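# Advance the cube calendar by one week

## Task

The calendar's front faces the robot and carries the month name; its two digit cubes currently give today's date. Rearrange them so the front reads the date seven days later, with both digits the right way up. At the end both cubes must rest flat in the tray on their own, with nothing held by the robot. Then open the grippers and pull the arms away.

## Robot and tools

Robot: two arms, left_arm and right_arm, each with a parallel two-finger gripper. Fingers point along the gripper's own +z and close along its own y. The reported end_effector_position is the point between the pads when shut. Closed fingertips extend about 19 mm past it, and about 6 mm when fully open. Closing also pushes the tips roughly 13 mm farther out, so keep that clearance above the table or tray.

World frame (used in every result): origin on the table top midway between the arms, +z up, +x out across the table, left_arm on the +y side. The names left and right refer to the arms, not to image sides. Each result's state line gives, per arm, end_effector_position in metres and end_effector_quat_wxyz. At long reach the printed position can be somewhat off.

The 16-number row (used by both motion tools): one list covering both arms. First left_arm: dx, dy, dz, rx, ry, rz, gripper position, gripper speed; then the same eight for right_arm. All values are in [-1, 1]. dx..rz are an offset, not a pose: they are counted in the gripper's own axes, from that gripper's pose in the latest result that shows it (or, before any such result in the scene, and for later calls in the same reply, from where the arm is when the action begins). Scale: 1.0 equals 0.6 m of translation or 180 degrees of rotation; rx, ry, rz form a single rotation vector. All zeros therefore means go back to that reference pose, not stay still. Gripper position is absolute: +1 fully open (85 mm), 0 about 41 mm, about -0.8 pads touching, -1 close until blocked (full grip force, roughly 190-235 N per pad, set by the arm). Gripper speed: -1 about 20 mm/s, 0 about 85, +1 about 150. To leave a gripper unchanged, repeat its previous position and speed; a 0 is itself a command. For a gentle grip, open, then close to slightly less than the object width. To release, command wider than the object.

Tools:
- execute_actions: {"actions": [...], "pictures": optional bool}. The list holds zero or one item. Empty list: just report state. {"rows": [[16 numbers], ...], "steps": n}: up to 15 rows and n up to 15 control steps of 1/30 s (default 15). Each row is used for one step, the last row repeating if rows are fewer. Every row is measured from the same reference pose, not from the previous row. {"steps": n} alone: a wait of up to 300 steps counted from the last result, including your reply time.
- move: {"target": [16 numbers], "speed": m/s from 0.002 to 0.5, default 0.25; rotation capped at twice that in rad/s}. Each gripper travels in a straight line to the offset pose; both arms finish together, between 0.5 and 10 s (cut off at 10 s). It turns the shorter way. It does not avoid obstacles or the other arm, can lag, stray or overshoot the speed (especially near full reach). Finger numbers are sent at the start. Result adds a move: line with the ending (done, off_target, moving, held, fault) and any limits (paced = pose clipped; held = steps blocked by a check, after which the arm may jump fast), plus each gripper's distance from target.
- wait: {"seconds": 0 to 10}; nothing new is commanded.
- zoom_image: {"camera": one of cam_head_left, cam_head_right, cam_high, cam_low, cam_left_wrist, cam_right_wrist, "region": [x0, y0, x1, y1]} in pixels of that camera's 896x504 image, top-left origin, at most 504x504.
- finished_scene: {"scene": current scene number}; irreversible, grades the scene and moves on.

Control details: each step the commanded pose is clipped to within 70 mm and 16 degrees of the measured pose; position wins over orientation if both cannot be met. After an action the arm continues only to its last clipped pose, so large moves need follow-up calls; check the pose in the result. A Hand target line shows what each arm is currently driving toward. For an arm meant to stay put, send the offset back to its desired pose in the first call of a reply and zeros afterwards.

Reading results: position_measured_pct is roughly 50 - 50 x finger position (0 = fully open). Fingers stopping short below about 90 means something is held or blocking; about 90 or more means pads met on nothing or on something very thin. Fingers reclose by themselves if the object slips or is lost. A pose unreachable line means the clearance check altered or blocked that arm's command; HELD marks steps not sent. Camera pictures come with results unless pictures is false; calibration (K, distortion, T_world_to_cam) is given per camera and may be slightly off.

Avoid: knocking anything off the table (instant failure), arms colliding or pushing each other, fast or deep pushes into contacts (impact grows with speed and with how far the target lies beyond contact), drops and slips. Joint torque reaching the load limits (49.1 N m for big joints, 30.9 for forearm roll and wrist joints, load included) freezes that arm for 10 s. Holding loads heats motors: MOTOR HOT warns from 60 °C; at 75 °C the arm sags (OVER-TEMPERATURE FAULT). Occasional brief tugs or pushes on objects may occur. Finish with cubes seated unaided, grippers open, arms withdrawn.

Each tool is called after ">>>" as name(argument=value, ...) on one line, values as JSON.

## Session

>>> execute_actions(actions=[])

Scene clock: 0.00 s of 7600.00 s.
left_arm: end_effector_position=(+0.4455, +0.4252, +0.3437) position_measured_pct=0.0 end_effector_quat_wxyz=(+0.124, -0.256, +0.839, -0.465) | right_arm: end_effector_position=(+0.3242, +0.1607, +0.3953) position_measured_pct=0.0 end_effector_quat_wxyz=(+0.168, +0.803, +0.237, +0.520)
Joint positions: left_arm=[-1.175  0.408  0.09   1.701  0.885  1.528  0.987] | right_arm=[-1.229  0.516 -0.2    1.488  1.263  1.482  3.317]
Joint velocities: left_arm=[ 0.001 -0.     0.001  0.    -0.001  0.001 -0.   ] | right_arm=[-0.002 -0.    -0.    -0.    -0.    -0.003  0.   ]
Motor temperatures (°C, as the motors report them): left_arm=[31 35 33 36 34 43 47] | right_arm=[30 33 31 32 40 46 39]
Hand target (left_arm): +0.446, +0.425, +0.344; +0.124, -0.256, +0.839, -0.465
Hand target (right_arm): +0.324, +0.161, +0.395; +0.168, +0.803, +0.237, +0.520
camera_calibration (this result's frames):
cam_left_wrist: T_world_to_cam=[[-0.281574, 0.40249, -0.871044, 0.266733], [0.824707, 0.565535, -0.0052745, -0.556227], [0.490483, -0.719842, -0.491177, 0.405247], [0, 0, 0, 1]] pos_world=[0.335062, 0.498922, 0.42845]
cam_right_wrist: T_world_to_cam=[[0.233917, -0.820394, 0.521763, -0.146727], [-0.292498, -0.57117, -0.766948, 0.553731], [0.927215, 0.0267872, -0.37357, -0.0102503], [0, 0, 0, 1]] pos_world=[0.205792, 0.196175, 0.497411]

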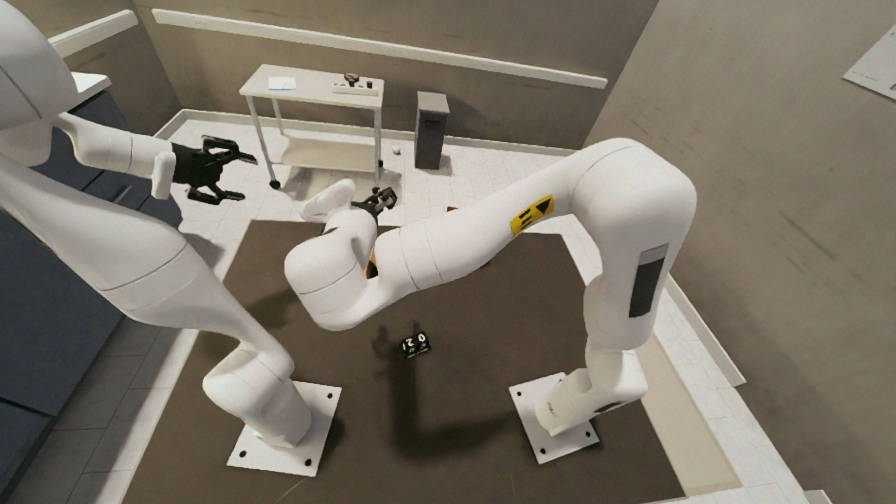

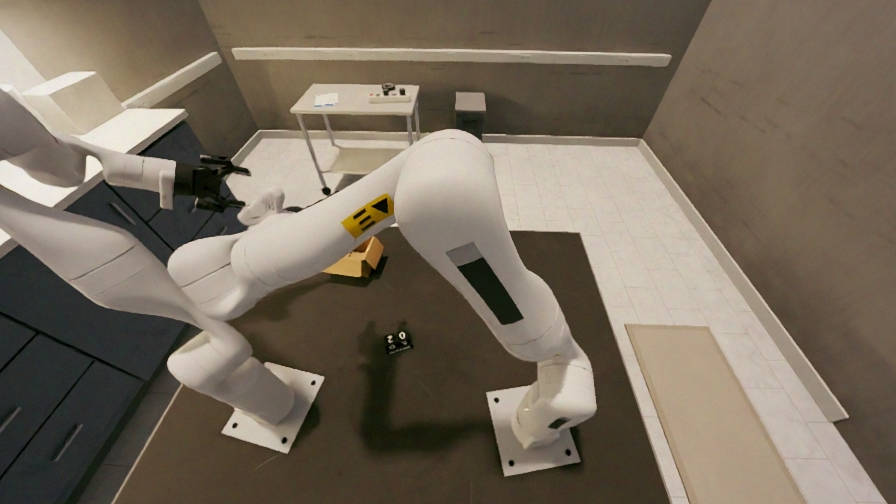

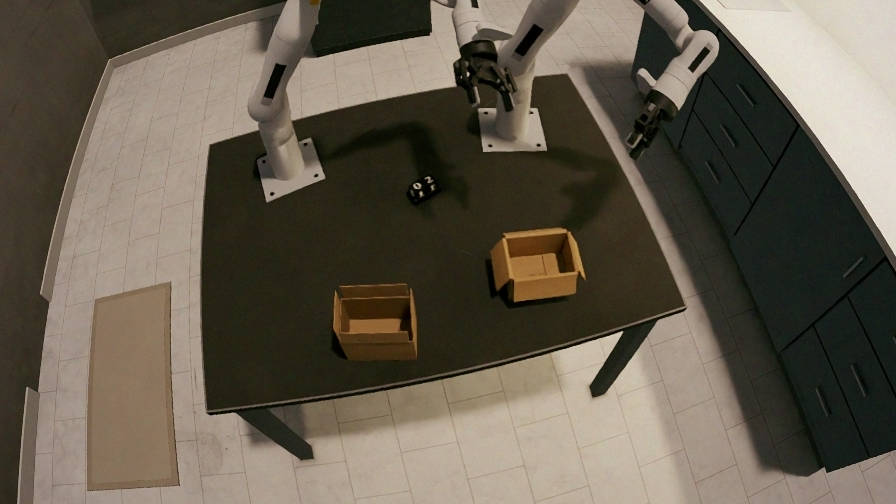

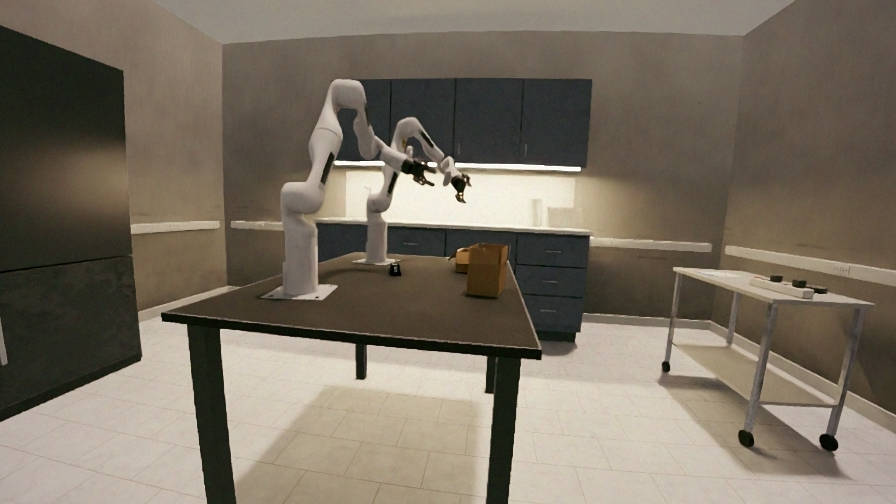

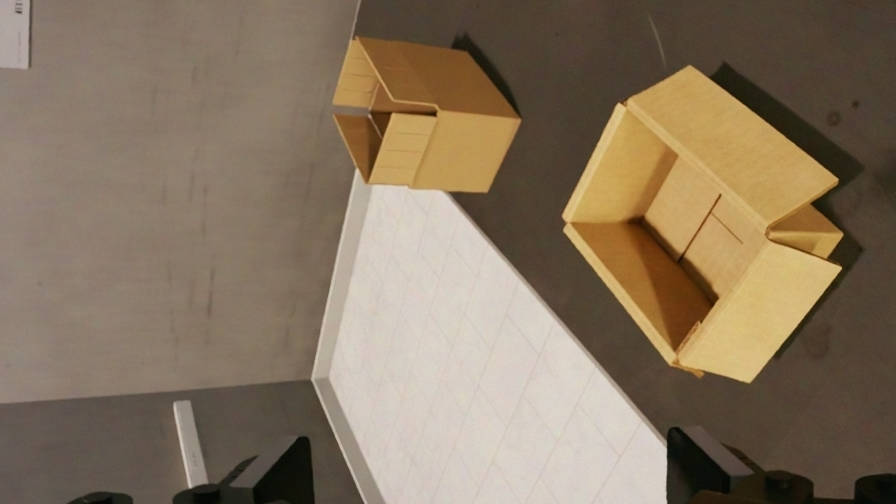

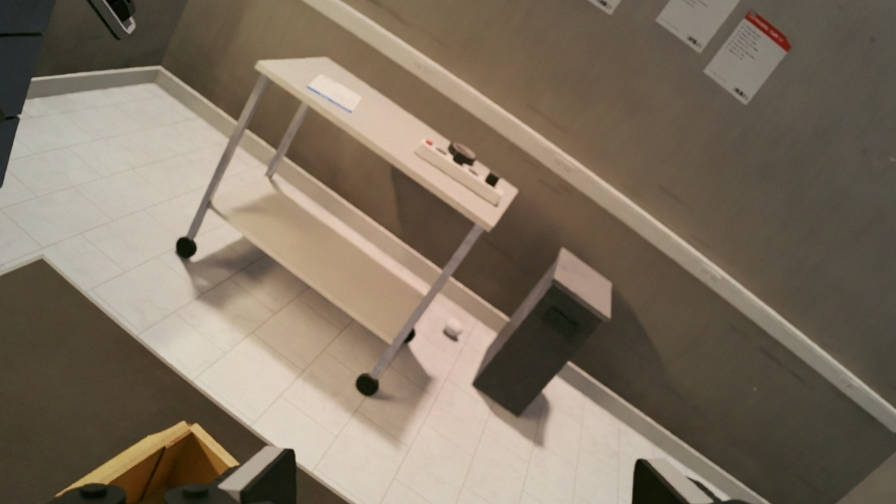

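>>> zoom_image(camera="cam_head_right", region=[365, 315, 435, 370])

>>> zoom_image(camera="cam_head_left", region=[380, 315, 450, 370])

>>> zoom_image(camera="cam_high", region=[385, 160, 465, 220])

>>> zoom_image(camera="cam_low", region=[365, 250, 425, 290])

Region (365, 315, 435, 370) of cam_head_right's 896x504 image, scaled by 7.200, with more detail than that image has; it fills the top 396 rows of this view, and the rest is white.

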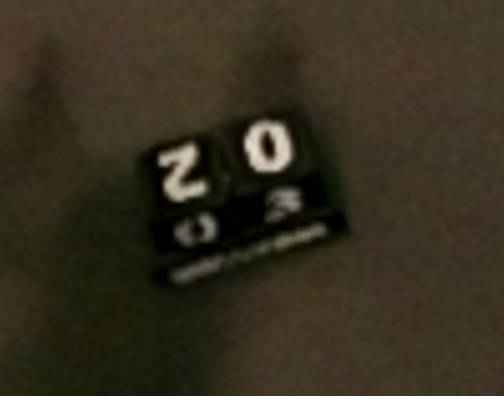

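Region (380, 315, 450, 370) of cam_head_left's 896x504 image, scaled by 7.200, with more detail than that image has; it fills the top 396 rows of this view, and the rest is white.

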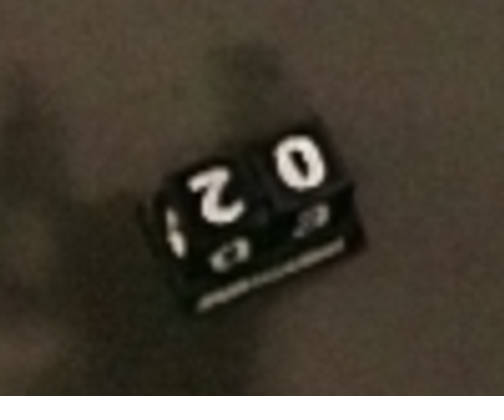

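Region (385, 160, 465, 220) of cam_high's 896x504 image, scaled by 6.300, with more detail than that image has; it fills the top 378 rows of this view, and the rest is white.

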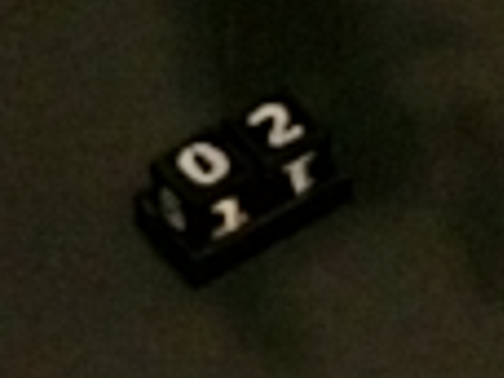

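Region (365, 250, 425, 290) of cam_low's 896x504 image, scaled by 8.400, with more detail than that image has.

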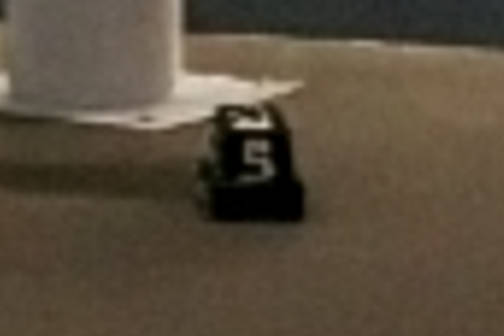

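>>> execute_actions(actions=[])

Scene clock: 10.30 s of 7600.00 s.
left_arm: end_effector_position=(+0.4455, +0.4252, +0.3437) position_measured_pct=0.0 end_effector_quat_wxyz=(+0.124, -0.256, +0.839, -0.465) | right_arm: end_effector_position=(+0.3242, +0.1607, +0.3953) position_measured_pct=0.0 end_effector_quat_wxyz=(+0.168, +0.803, +0.237, +0.520)
Joint positions: left_arm=[-1.175  0.408  0.09   1.701  0.885  1.528  0.987] | right_arm=[-1.229  0.516 -0.2    1.488  1.263  1.482  3.317]
Joint velocities: left_arm=[ 0.    -0.002  0.     0.001  0.    -0.    -0.001] | right_arm=[ 0.  0. -0. -0. -0.  0. -0.]
Motor temperatures (°C, as the motors report them): left_arm=[31 35 33 36 34 43 47] | right_arm=[30 34 31 32 40 46 39]
Hand target (left_arm): +0.446, +0.425, +0.344; +0.124, -0.256, +0.839, -0.465
Hand target (right_arm): +0.324, +0.161, +0.395; +0.168, +0.803, +0.237, +0.520
Steps of this call (steps 1 to 90: nothing new was sent; then 7.30 s passed at rest). Readings (end_effector_position | what the end effector reports):
1: left_arm (+0.4455, +0.4252, +0.3437) | right_arm (+0.3242, +0.1607, +0.3953) | left_arm position_measured_pct=0.0 | right_arm position_measured_pct=0.0
2: left_arm (+0.4455, +0.4252, +0.3437) | right_arm (+0.3242, +0.1607, +0.3953) | left_arm position_measured_pct=0.0 | right_arm position_measured_pct=0.0
4: left_arm (+0.4455, +0.4252, +0.3437) | right_arm (+0.3242, +0.1607, +0.3953) | left_arm position_measured_pct=0.0 | right_arm position_measured_pct=0.0
8: left_arm (+0.4455, +0.4252, +0.3437) | right_arm (+0.3242, +0.1607, +0.3953) | left_arm position_measured_pct=0.0 | right_arm position_measured_pct=0.0
90: the state above
camera_calibration (this result's frames):
cam_left_wrist: T_world_to_cam=[[-0.281572, 0.40249, -0.871045, 0.266732], [0.824709, 0.565532, -0.00527359, -0.556226], [0.490481, -0.719844, -0.491175, 0.405248], [0, 0, 0, 1]] pos_world=[0.335063, 0.498922, 0.42845]
cam_right_wrist: T_world_to_cam=[[0.233918, -0.820394, 0.521763, -0.146726], [-0.292497, -0.571171, -0.766948, 0.553731], [0.927215, 0.026789, -0.37357, -0.0102512], [0, 0, 0, 1]] pos_world=[0.205792, 0.196177, 0.49741]

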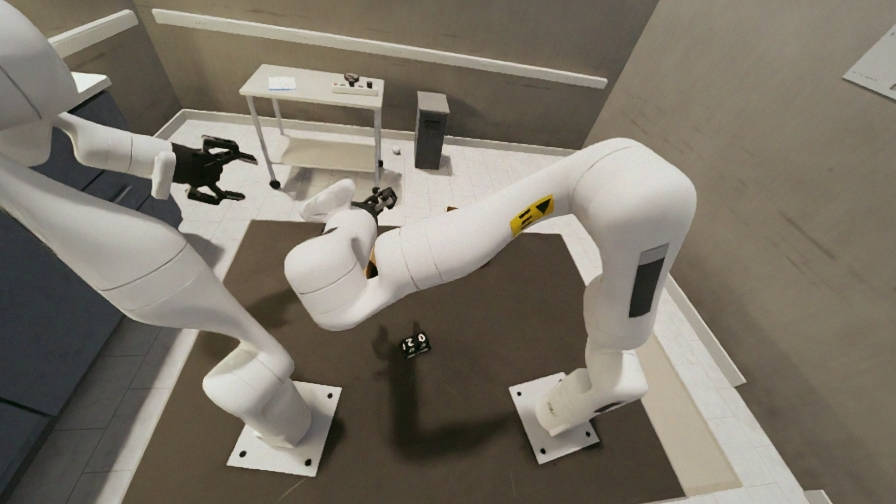

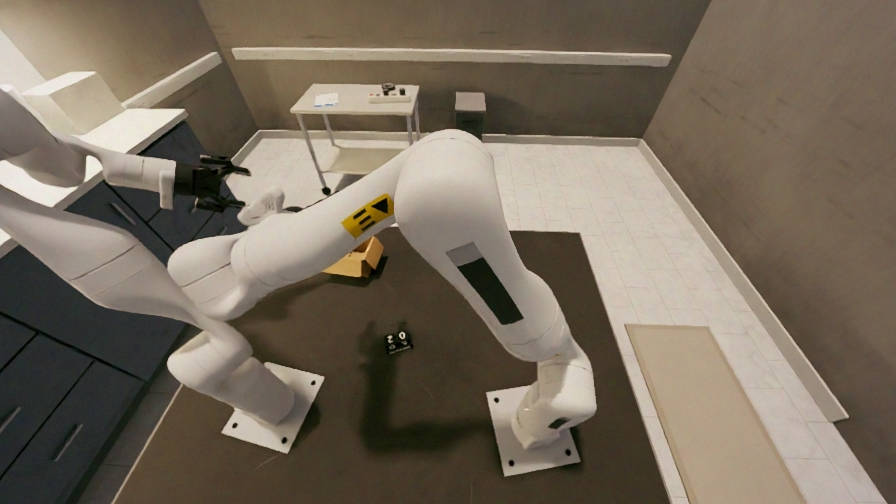

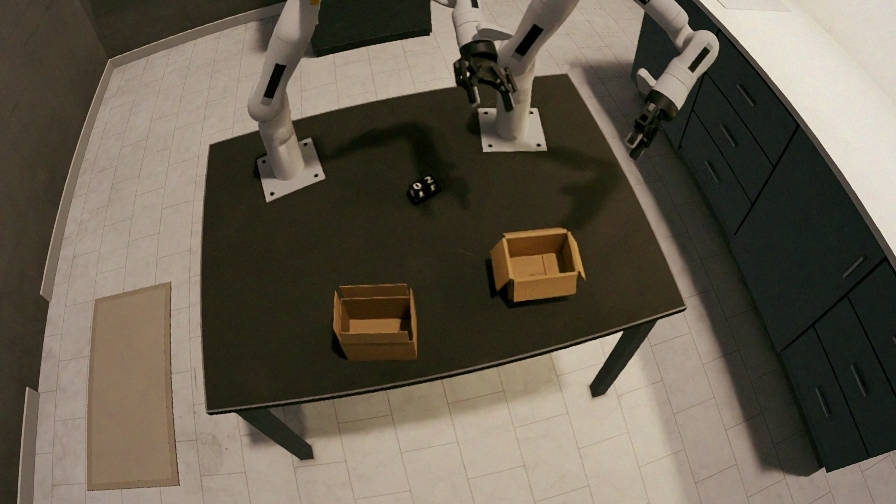

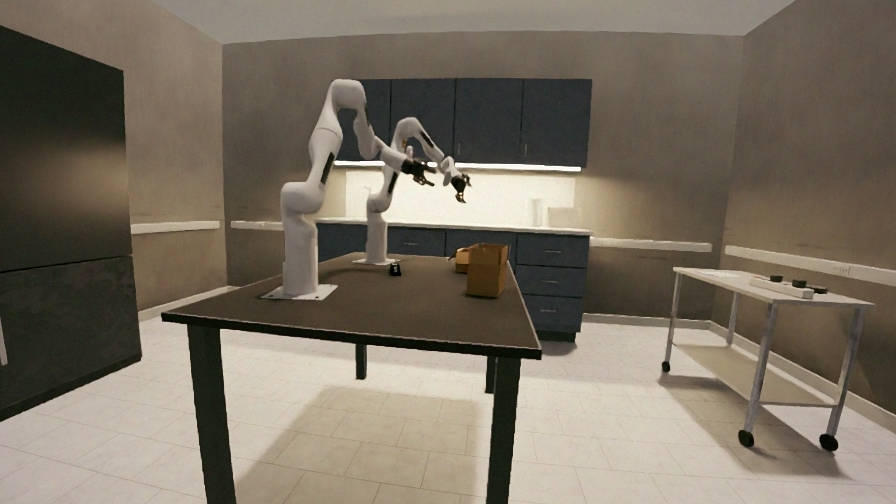

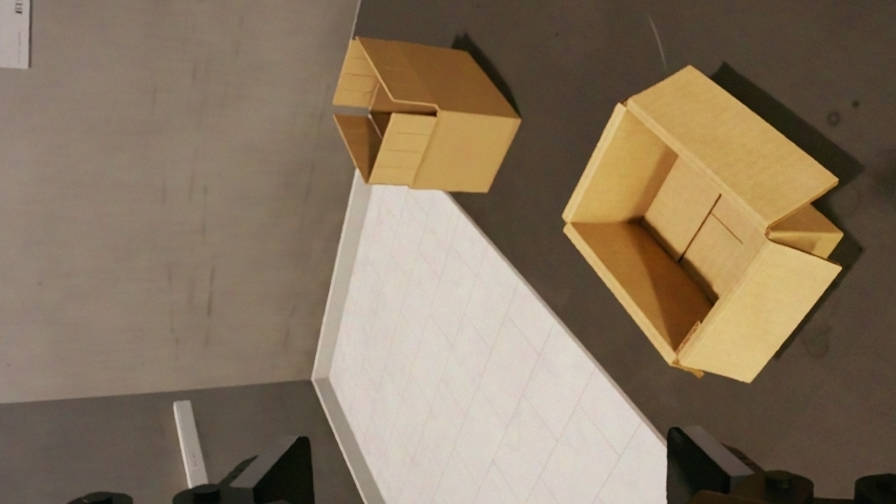

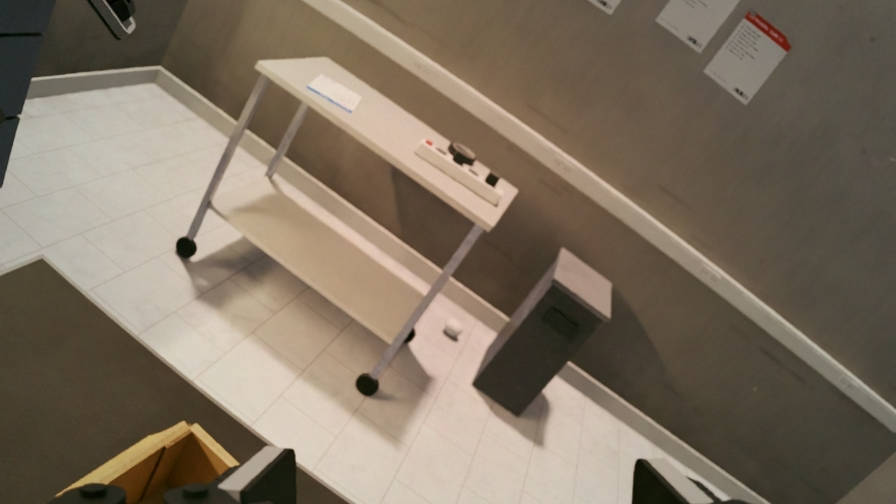

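>>> move(target=[0,0,0,0,0,0,1,0,-0.504,0.486,-0.054,0.115,-0.355,0.162,1,0], speed=0.3)

>>> move(target=[0.775,0.062,0.393,-0.312,0.083,0.172,1,0,0,0,0,0,0,0,1,0], speed=0.3)

Scene clock: 32.10 s of 7600.00 s.
left_arm: end_effector_position=(+0.4455, +0.4252, +0.3437) position_measured_pct=0.0 end_effector_quat_wxyz=(+0.124, -0.256, +0.839, -0.465) | right_arm: end_effector_position=(+0.2507, -0.2504, +0.3305) position_measured_pct=0.0 end_effector_quat_wxyz=(+0.001, +1.000, +0.001, -0.003)
Joint positions: left_arm=[-1.175  0.408  0.09   1.701  0.885  1.528  0.987] | right_arm=[-0.563 -0.14   0.319  1.893  0.044  1.388  4.268]
Joint velocities: left_arm=[-0.     0.     0.     0.     0.001 -0.     0.   ] | right_arm=[ 0.002  0.002  0.007 -0.     0.001 -0.    -0.002]
Motor temperatures (°C, as the motors report them): left_arm=[31 35 33 36 34 43 47] | right_arm=[30 34 31 32 40 46 39]
Hand target (left_arm): +0.446, +0.425, +0.344; +0.124, -0.256, +0.839, -0.465
Hand target (right_arm): +0.251, -0.251, +0.330; +0.001, +1.000, +0.000, -0.003
Off the commanded pose (left_arm): 0.000 m, 0 deg.
Off the commanded pose (right_arm): 0.002 m, 0 deg.
After step 90, 16.23 s passed at rest.
move: done
camera_calibration (this result's frames):
cam_left_wrist: T_world_to_cam=[[-0.281571, 0.40249, -0.871045, 0.266732], [0.824709, 0.565533, -0.00527308, -0.556228], [0.490482, -0.719843, -0.491175, 0.405247], [0, 0, 0, 1]] pos_world=[0.335064, 0.498922, 0.42845]
cam_right_wrist: T_world_to_cam=[[0.0209575, -0.999588, -0.0196052, -0.245578], [-0.998607, -0.019979, -0.0488403, 0.325455], [0.0484285, 0.0206014, -0.998614, 0.470028], [0, 0, 0, 1]] pos_world=[0.307386, -0.248658, 0.480458]

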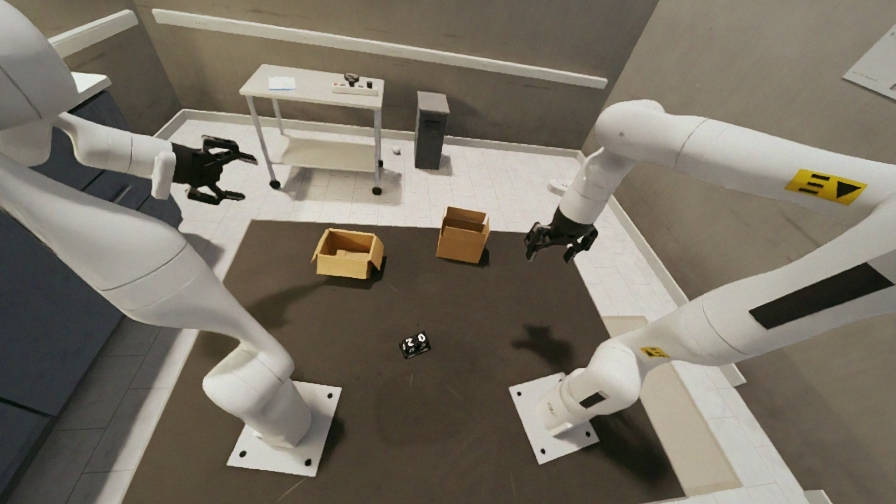

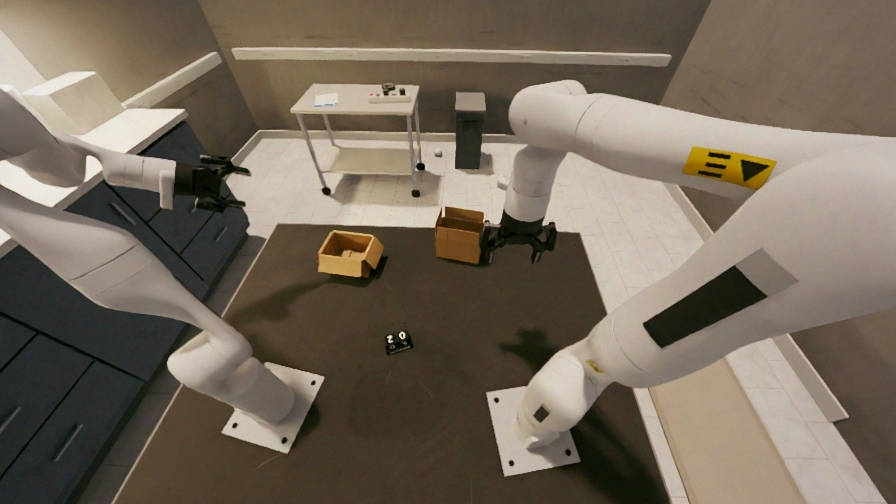

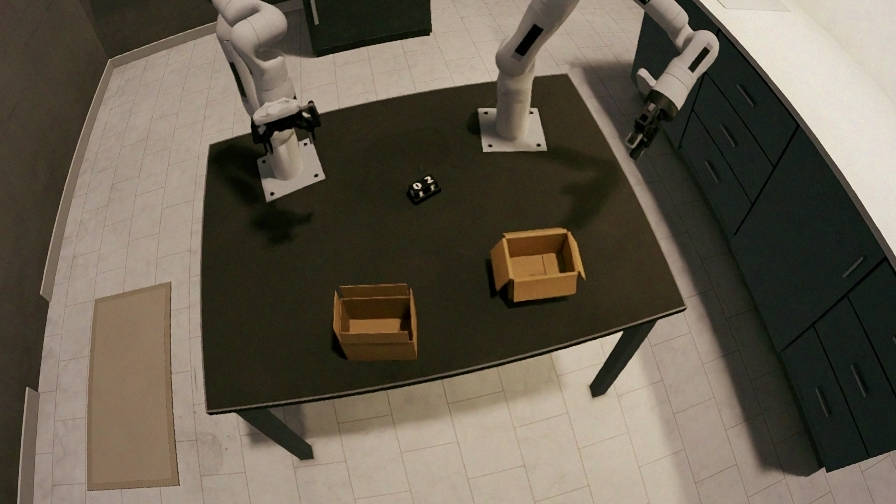

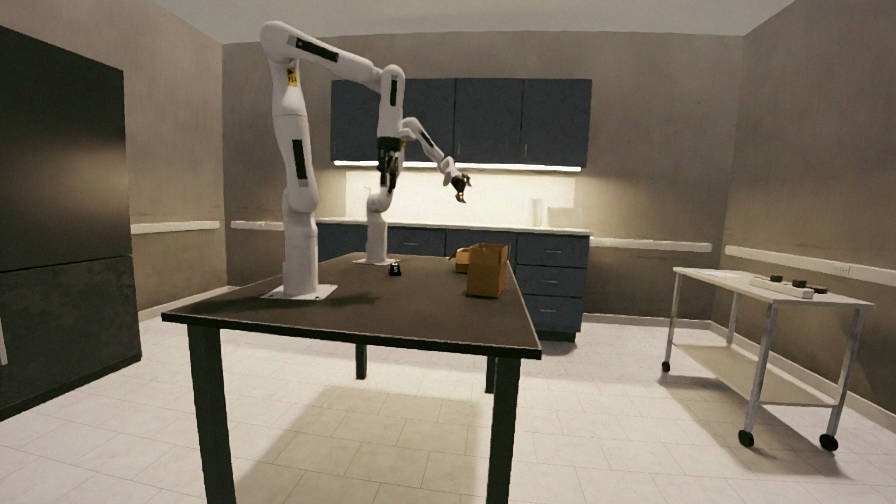

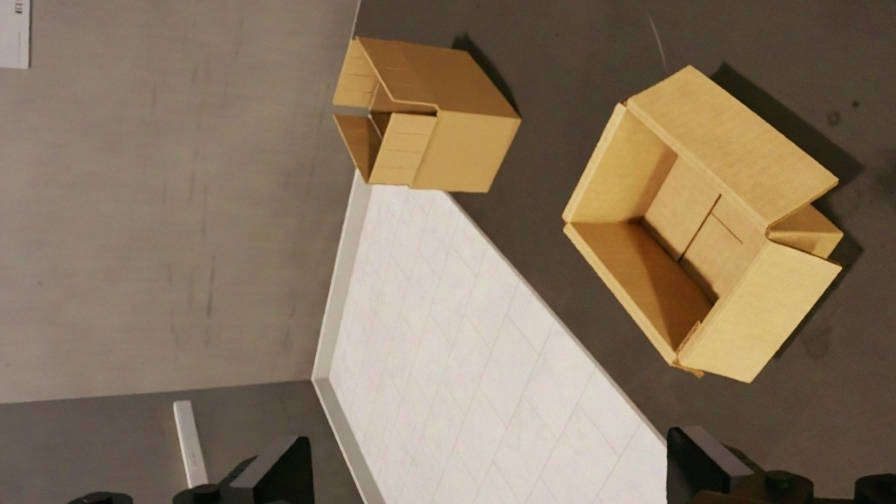

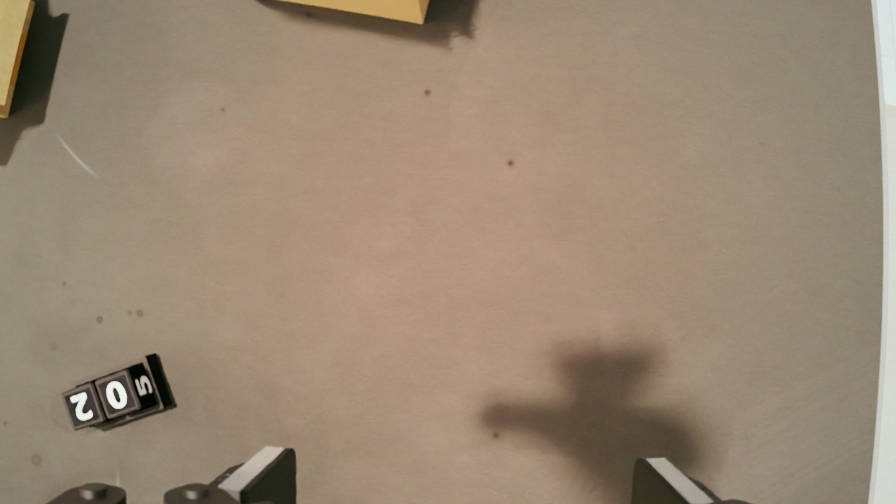

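Scene clock: 35.03 s of 7600.00 s.
left_arm: end_effector_position=(+0.1489, +0.0204, +0.1972) position_measured_pct=0.0 end_effector_quat_wxyz=(+0.001, -0.002, +1.000, +0.000) | right_arm: end_effector_position=(+0.2507, -0.2504, +0.3305) position_measured_pct=0.0 end_effector_quat_wxyz=(+0.001, +1.000, +0.001, -0.003)
Joint positions: left_arm=[-1.074 -0.438  1.67   2.087  0.5    1.064  2.109] | right_arm=[-0.563 -0.14   0.319  1.893  0.045  1.388  4.268]
Joint velocities: left_arm=[-0.007 -0.002  0.    -0.002 -0.     0.001  0.   ] | right_arm=[-0.     0.     0.     0.     0.    -0.001  0.   ]
Motor temperatures (°C, as the motors report them): left_arm=[31 35 33 36 34 43 47] | right_arm=[30 34 31 32 40 46 39]
Hand target (left_arm): +0.149, +0.020, +0.197; +0.001, -0.002, +1.000, +0.001
Hand target (right_arm): +0.251, -0.250, +0.330; +0.001, +1.000, +0.001, -0.003
Off the commanded pose (left_arm): 0.002 m, 0 deg.
Off the commanded pose (right_arm): 0.000 m, 0 deg.
move: done
camera_calibration (this result's frames):
cam_left_wrist: T_world_to_cam=[[0.00511132, 0.998554, -0.053513, 0.00251921], [0.99934, -0.00317571, 0.0361935, -0.105971], [0.0359712, -0.0536627, -0.997911, 0.34145], [0, 0, 0, 1]] pos_world=[0.0936059, 0.015471, 0.344707]
cam_right_wrist: T_world_to_cam=[[0.0209569, -0.999588, -0.0196049, -0.245578], [-0.998607, -0.0199784, -0.0488414, 0.325456], [0.0484296, 0.0206011, -0.998614, 0.470028], [0, 0, 0, 1]] pos_world=[0.307386, -0.248658, 0.480458]

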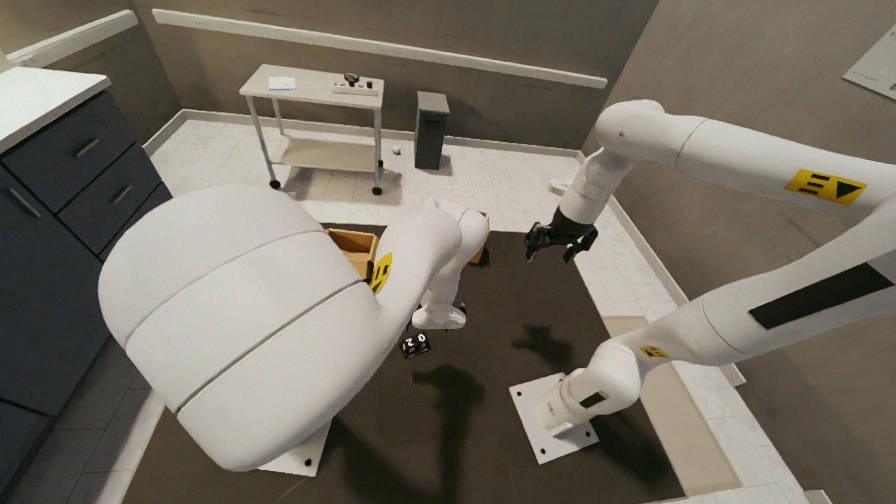

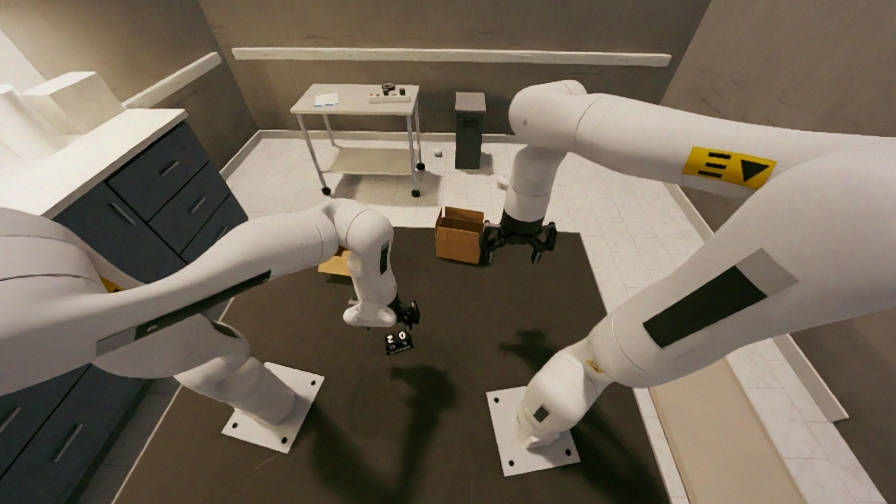

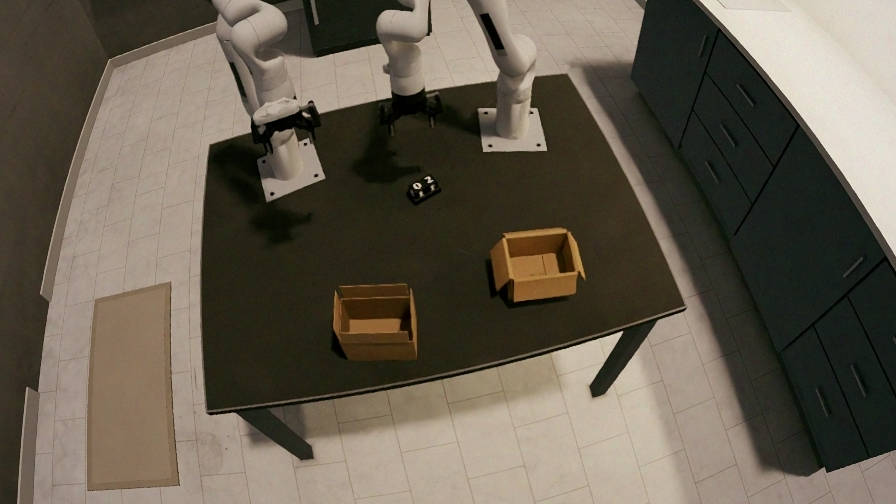

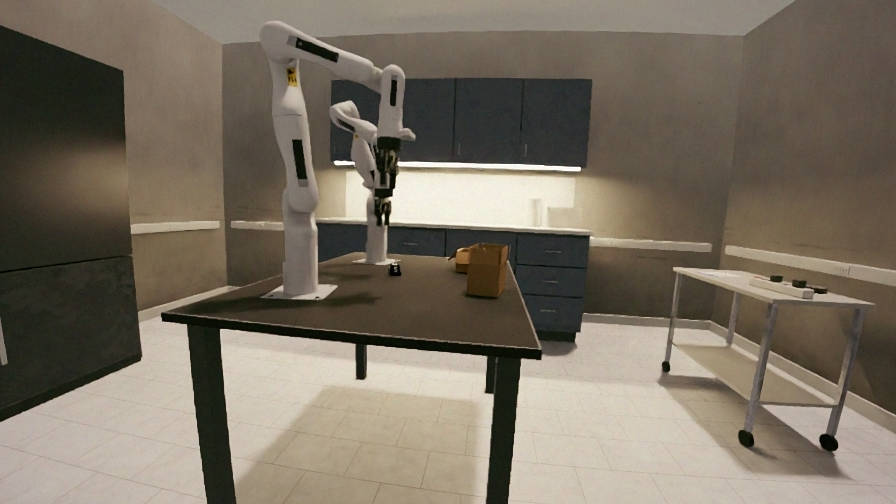

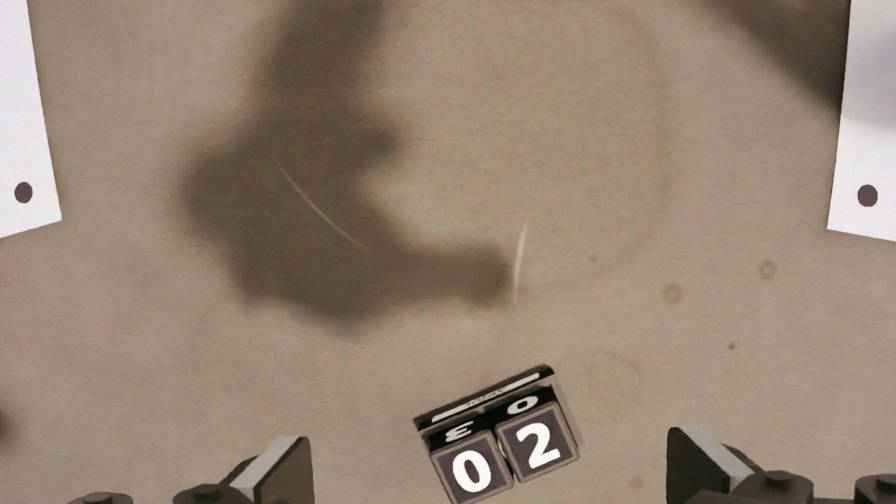

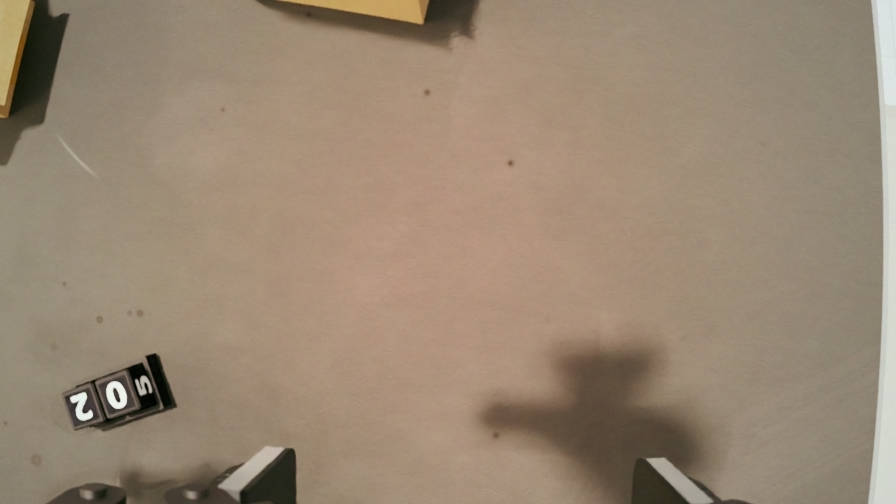

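>>> zoom_image(camera="cam_left_wrist", region=[390,340,610,504])

>>> zoom_image(camera="cam_high", region=[390,165,460,215])

>>> zoom_image(camera="cam_right_wrist", region=[50,340,200,440])

Region (390, 340, 610, 504) of cam_left_wrist's 896x504 image, scaled by 2.291; it fills the top 376 rows of this view, and the rest is white.

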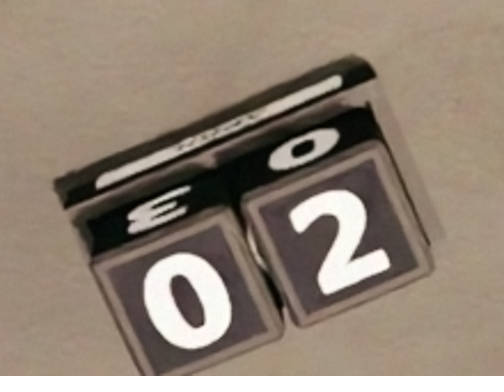

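Region (390, 165, 460, 215) of cam_high's 896x504 image, scaled by 7.200, with more detail than that image has; it fills the top 360 rows of this view, and the rest is white.

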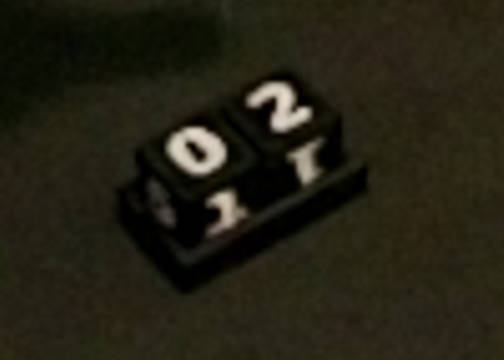

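Region (50, 340, 200, 440) of cam_right_wrist's 896x504 image, scaled by 3.360.

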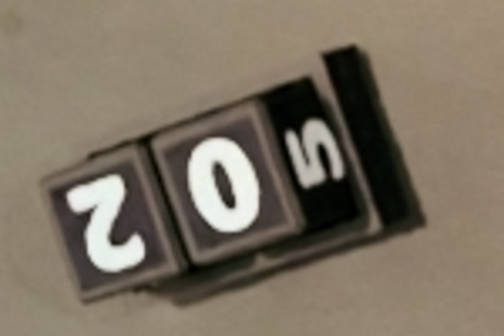

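>>> move(target=[-0.08,0.035,0.125,0,0,0.379,0.4,0,0,0,0,0,0,0,1,0], speed=0.3)

Scene clock: 48.63 s of 7600.00 s.
left_arm: end_effector_position=(+0.1969, +0.0411, +0.1224) position_measured_pct=29.8 end_effector_quat_wxyz=(+0.001, +0.560, +0.829, +0.001) | right_arm: end_effector_position=(+0.2507, -0.2504, +0.3305) position_measured_pct=0.0 end_effector_quat_wxyz=(+0.001, +1.000, +0.001, -0.003)
Joint positions: left_arm=[-1.624 -0.424  2.219  2.193  0.5    0.746  0.827] | right_arm=[-0.563 -0.14   0.319  1.893  0.045  1.388  4.268]
Joint velocities: left_arm=[-0.009 -0.002 -0.007  0.001  0.003  0.002 -0.005] | right_arm=[ 0.    -0.     0.    -0.     0.    -0.002  0.   ]
Motor temperatures (°C, as the motors report them): left_arm=[31 35 33 36 34 43 47] | right_arm=[30 34 31 32 40 46 39]
Hand target (left_arm): +0.197, +0.041, +0.122; +0.001, +0.559, +0.829, +0.001
Hand target (right_arm): +0.251, -0.250, +0.330; +0.001, +1.000, +0.001, -0.003
Off the commanded pose (left_arm): 0.000 m, 0 deg.
Off the commanded pose (right_arm): 0.000 m, 0 deg.
After step 90, 8.23 s passed at rest.
move: done
camera_calibration (this result's frames):
cam_left_wrist: T_world_to_cam=[[0.929643, 0.364814, -0.0517109, -0.178656], [0.36673, -0.929706, 0.0339972, 0.0117485], [-0.0356733, -0.0505692, -0.998083, 0.280211], [0, 0, 0, 1]] pos_world=[0.171774, 0.090269, 0.270036]
cam_right_wrist: T_world_to_cam=[[0.0209564, -0.999588, -0.0196045, -0.245578], [-0.998607, -0.0199779, -0.0488422, 0.325457], [0.0484304, 0.0206008, -0.998614, 0.470028], [0, 0, 0, 1]] pos_world=[0.307387, -0.248658, 0.480458]

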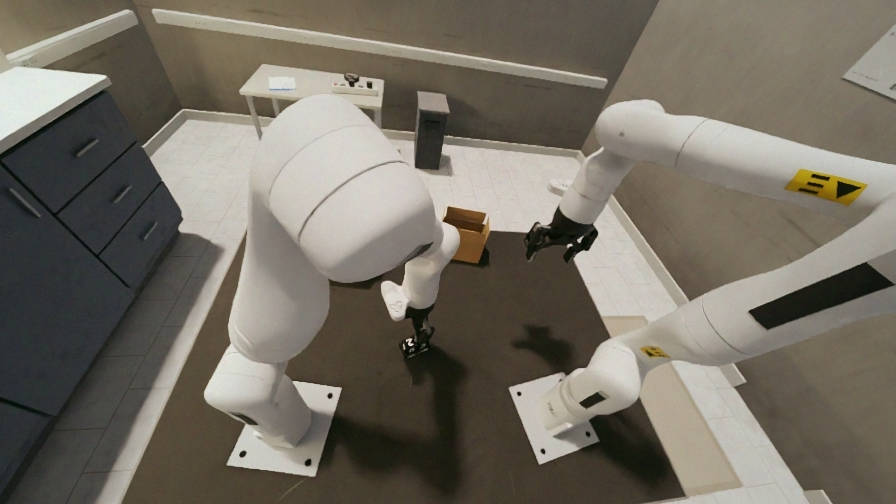

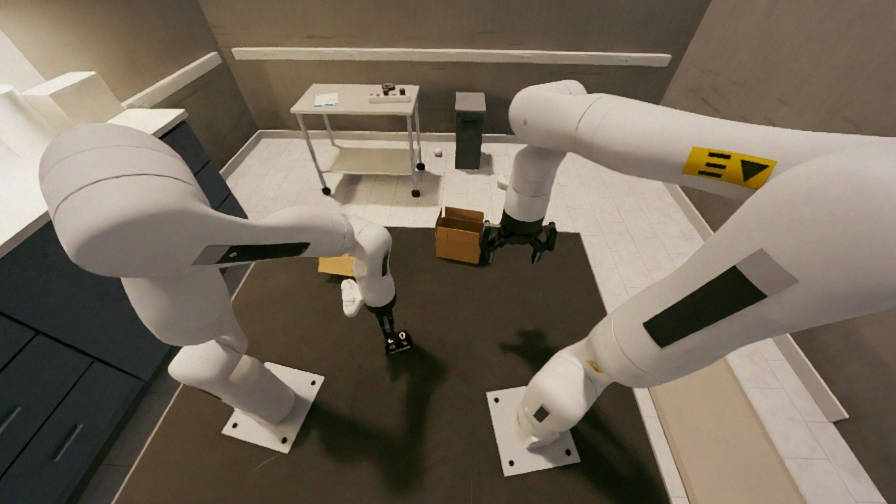

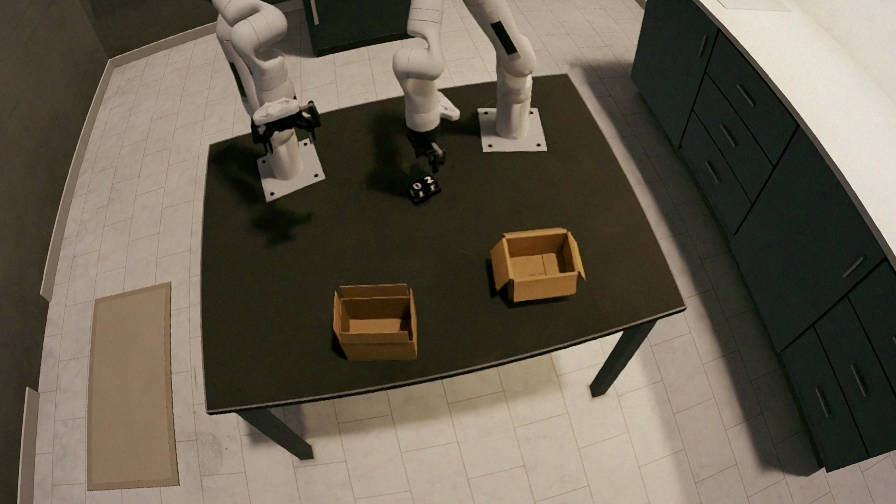

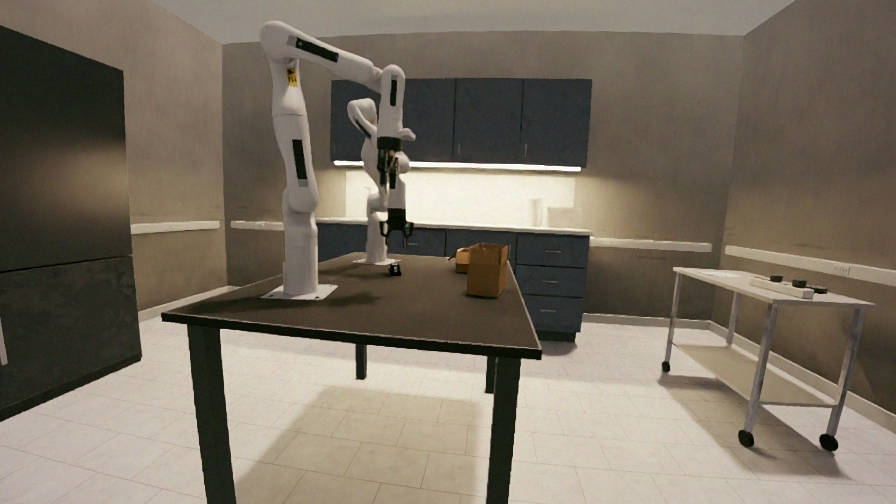

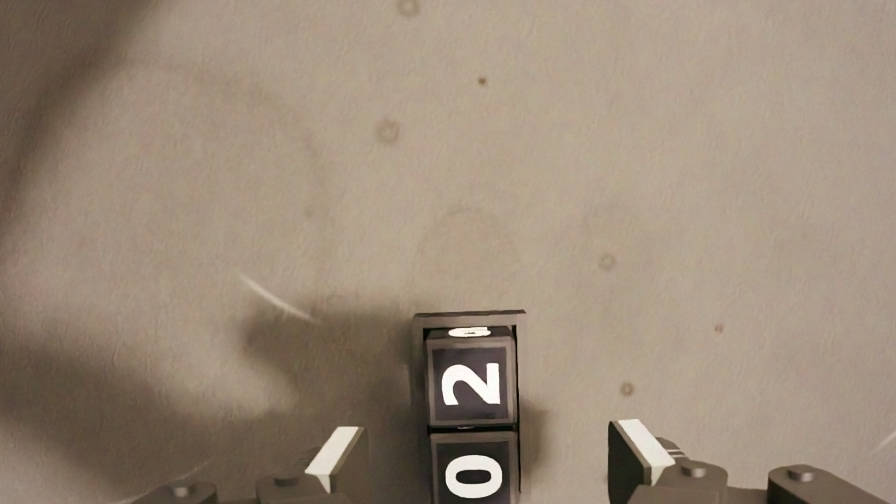

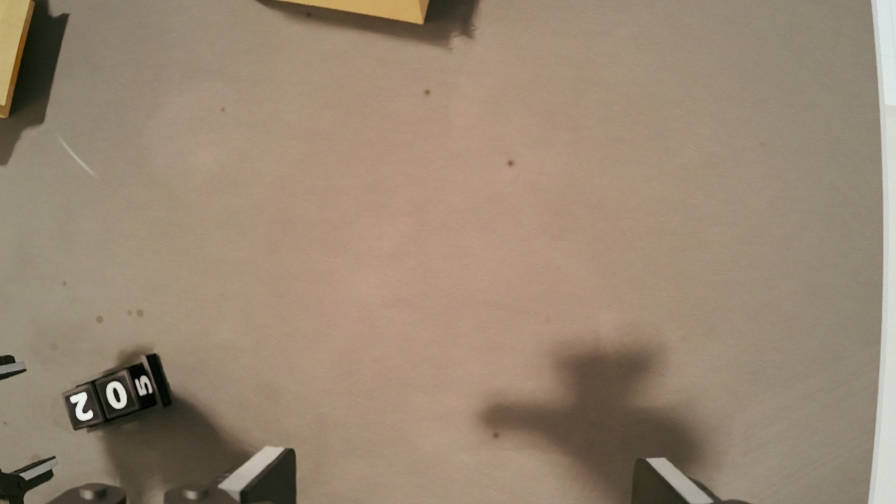

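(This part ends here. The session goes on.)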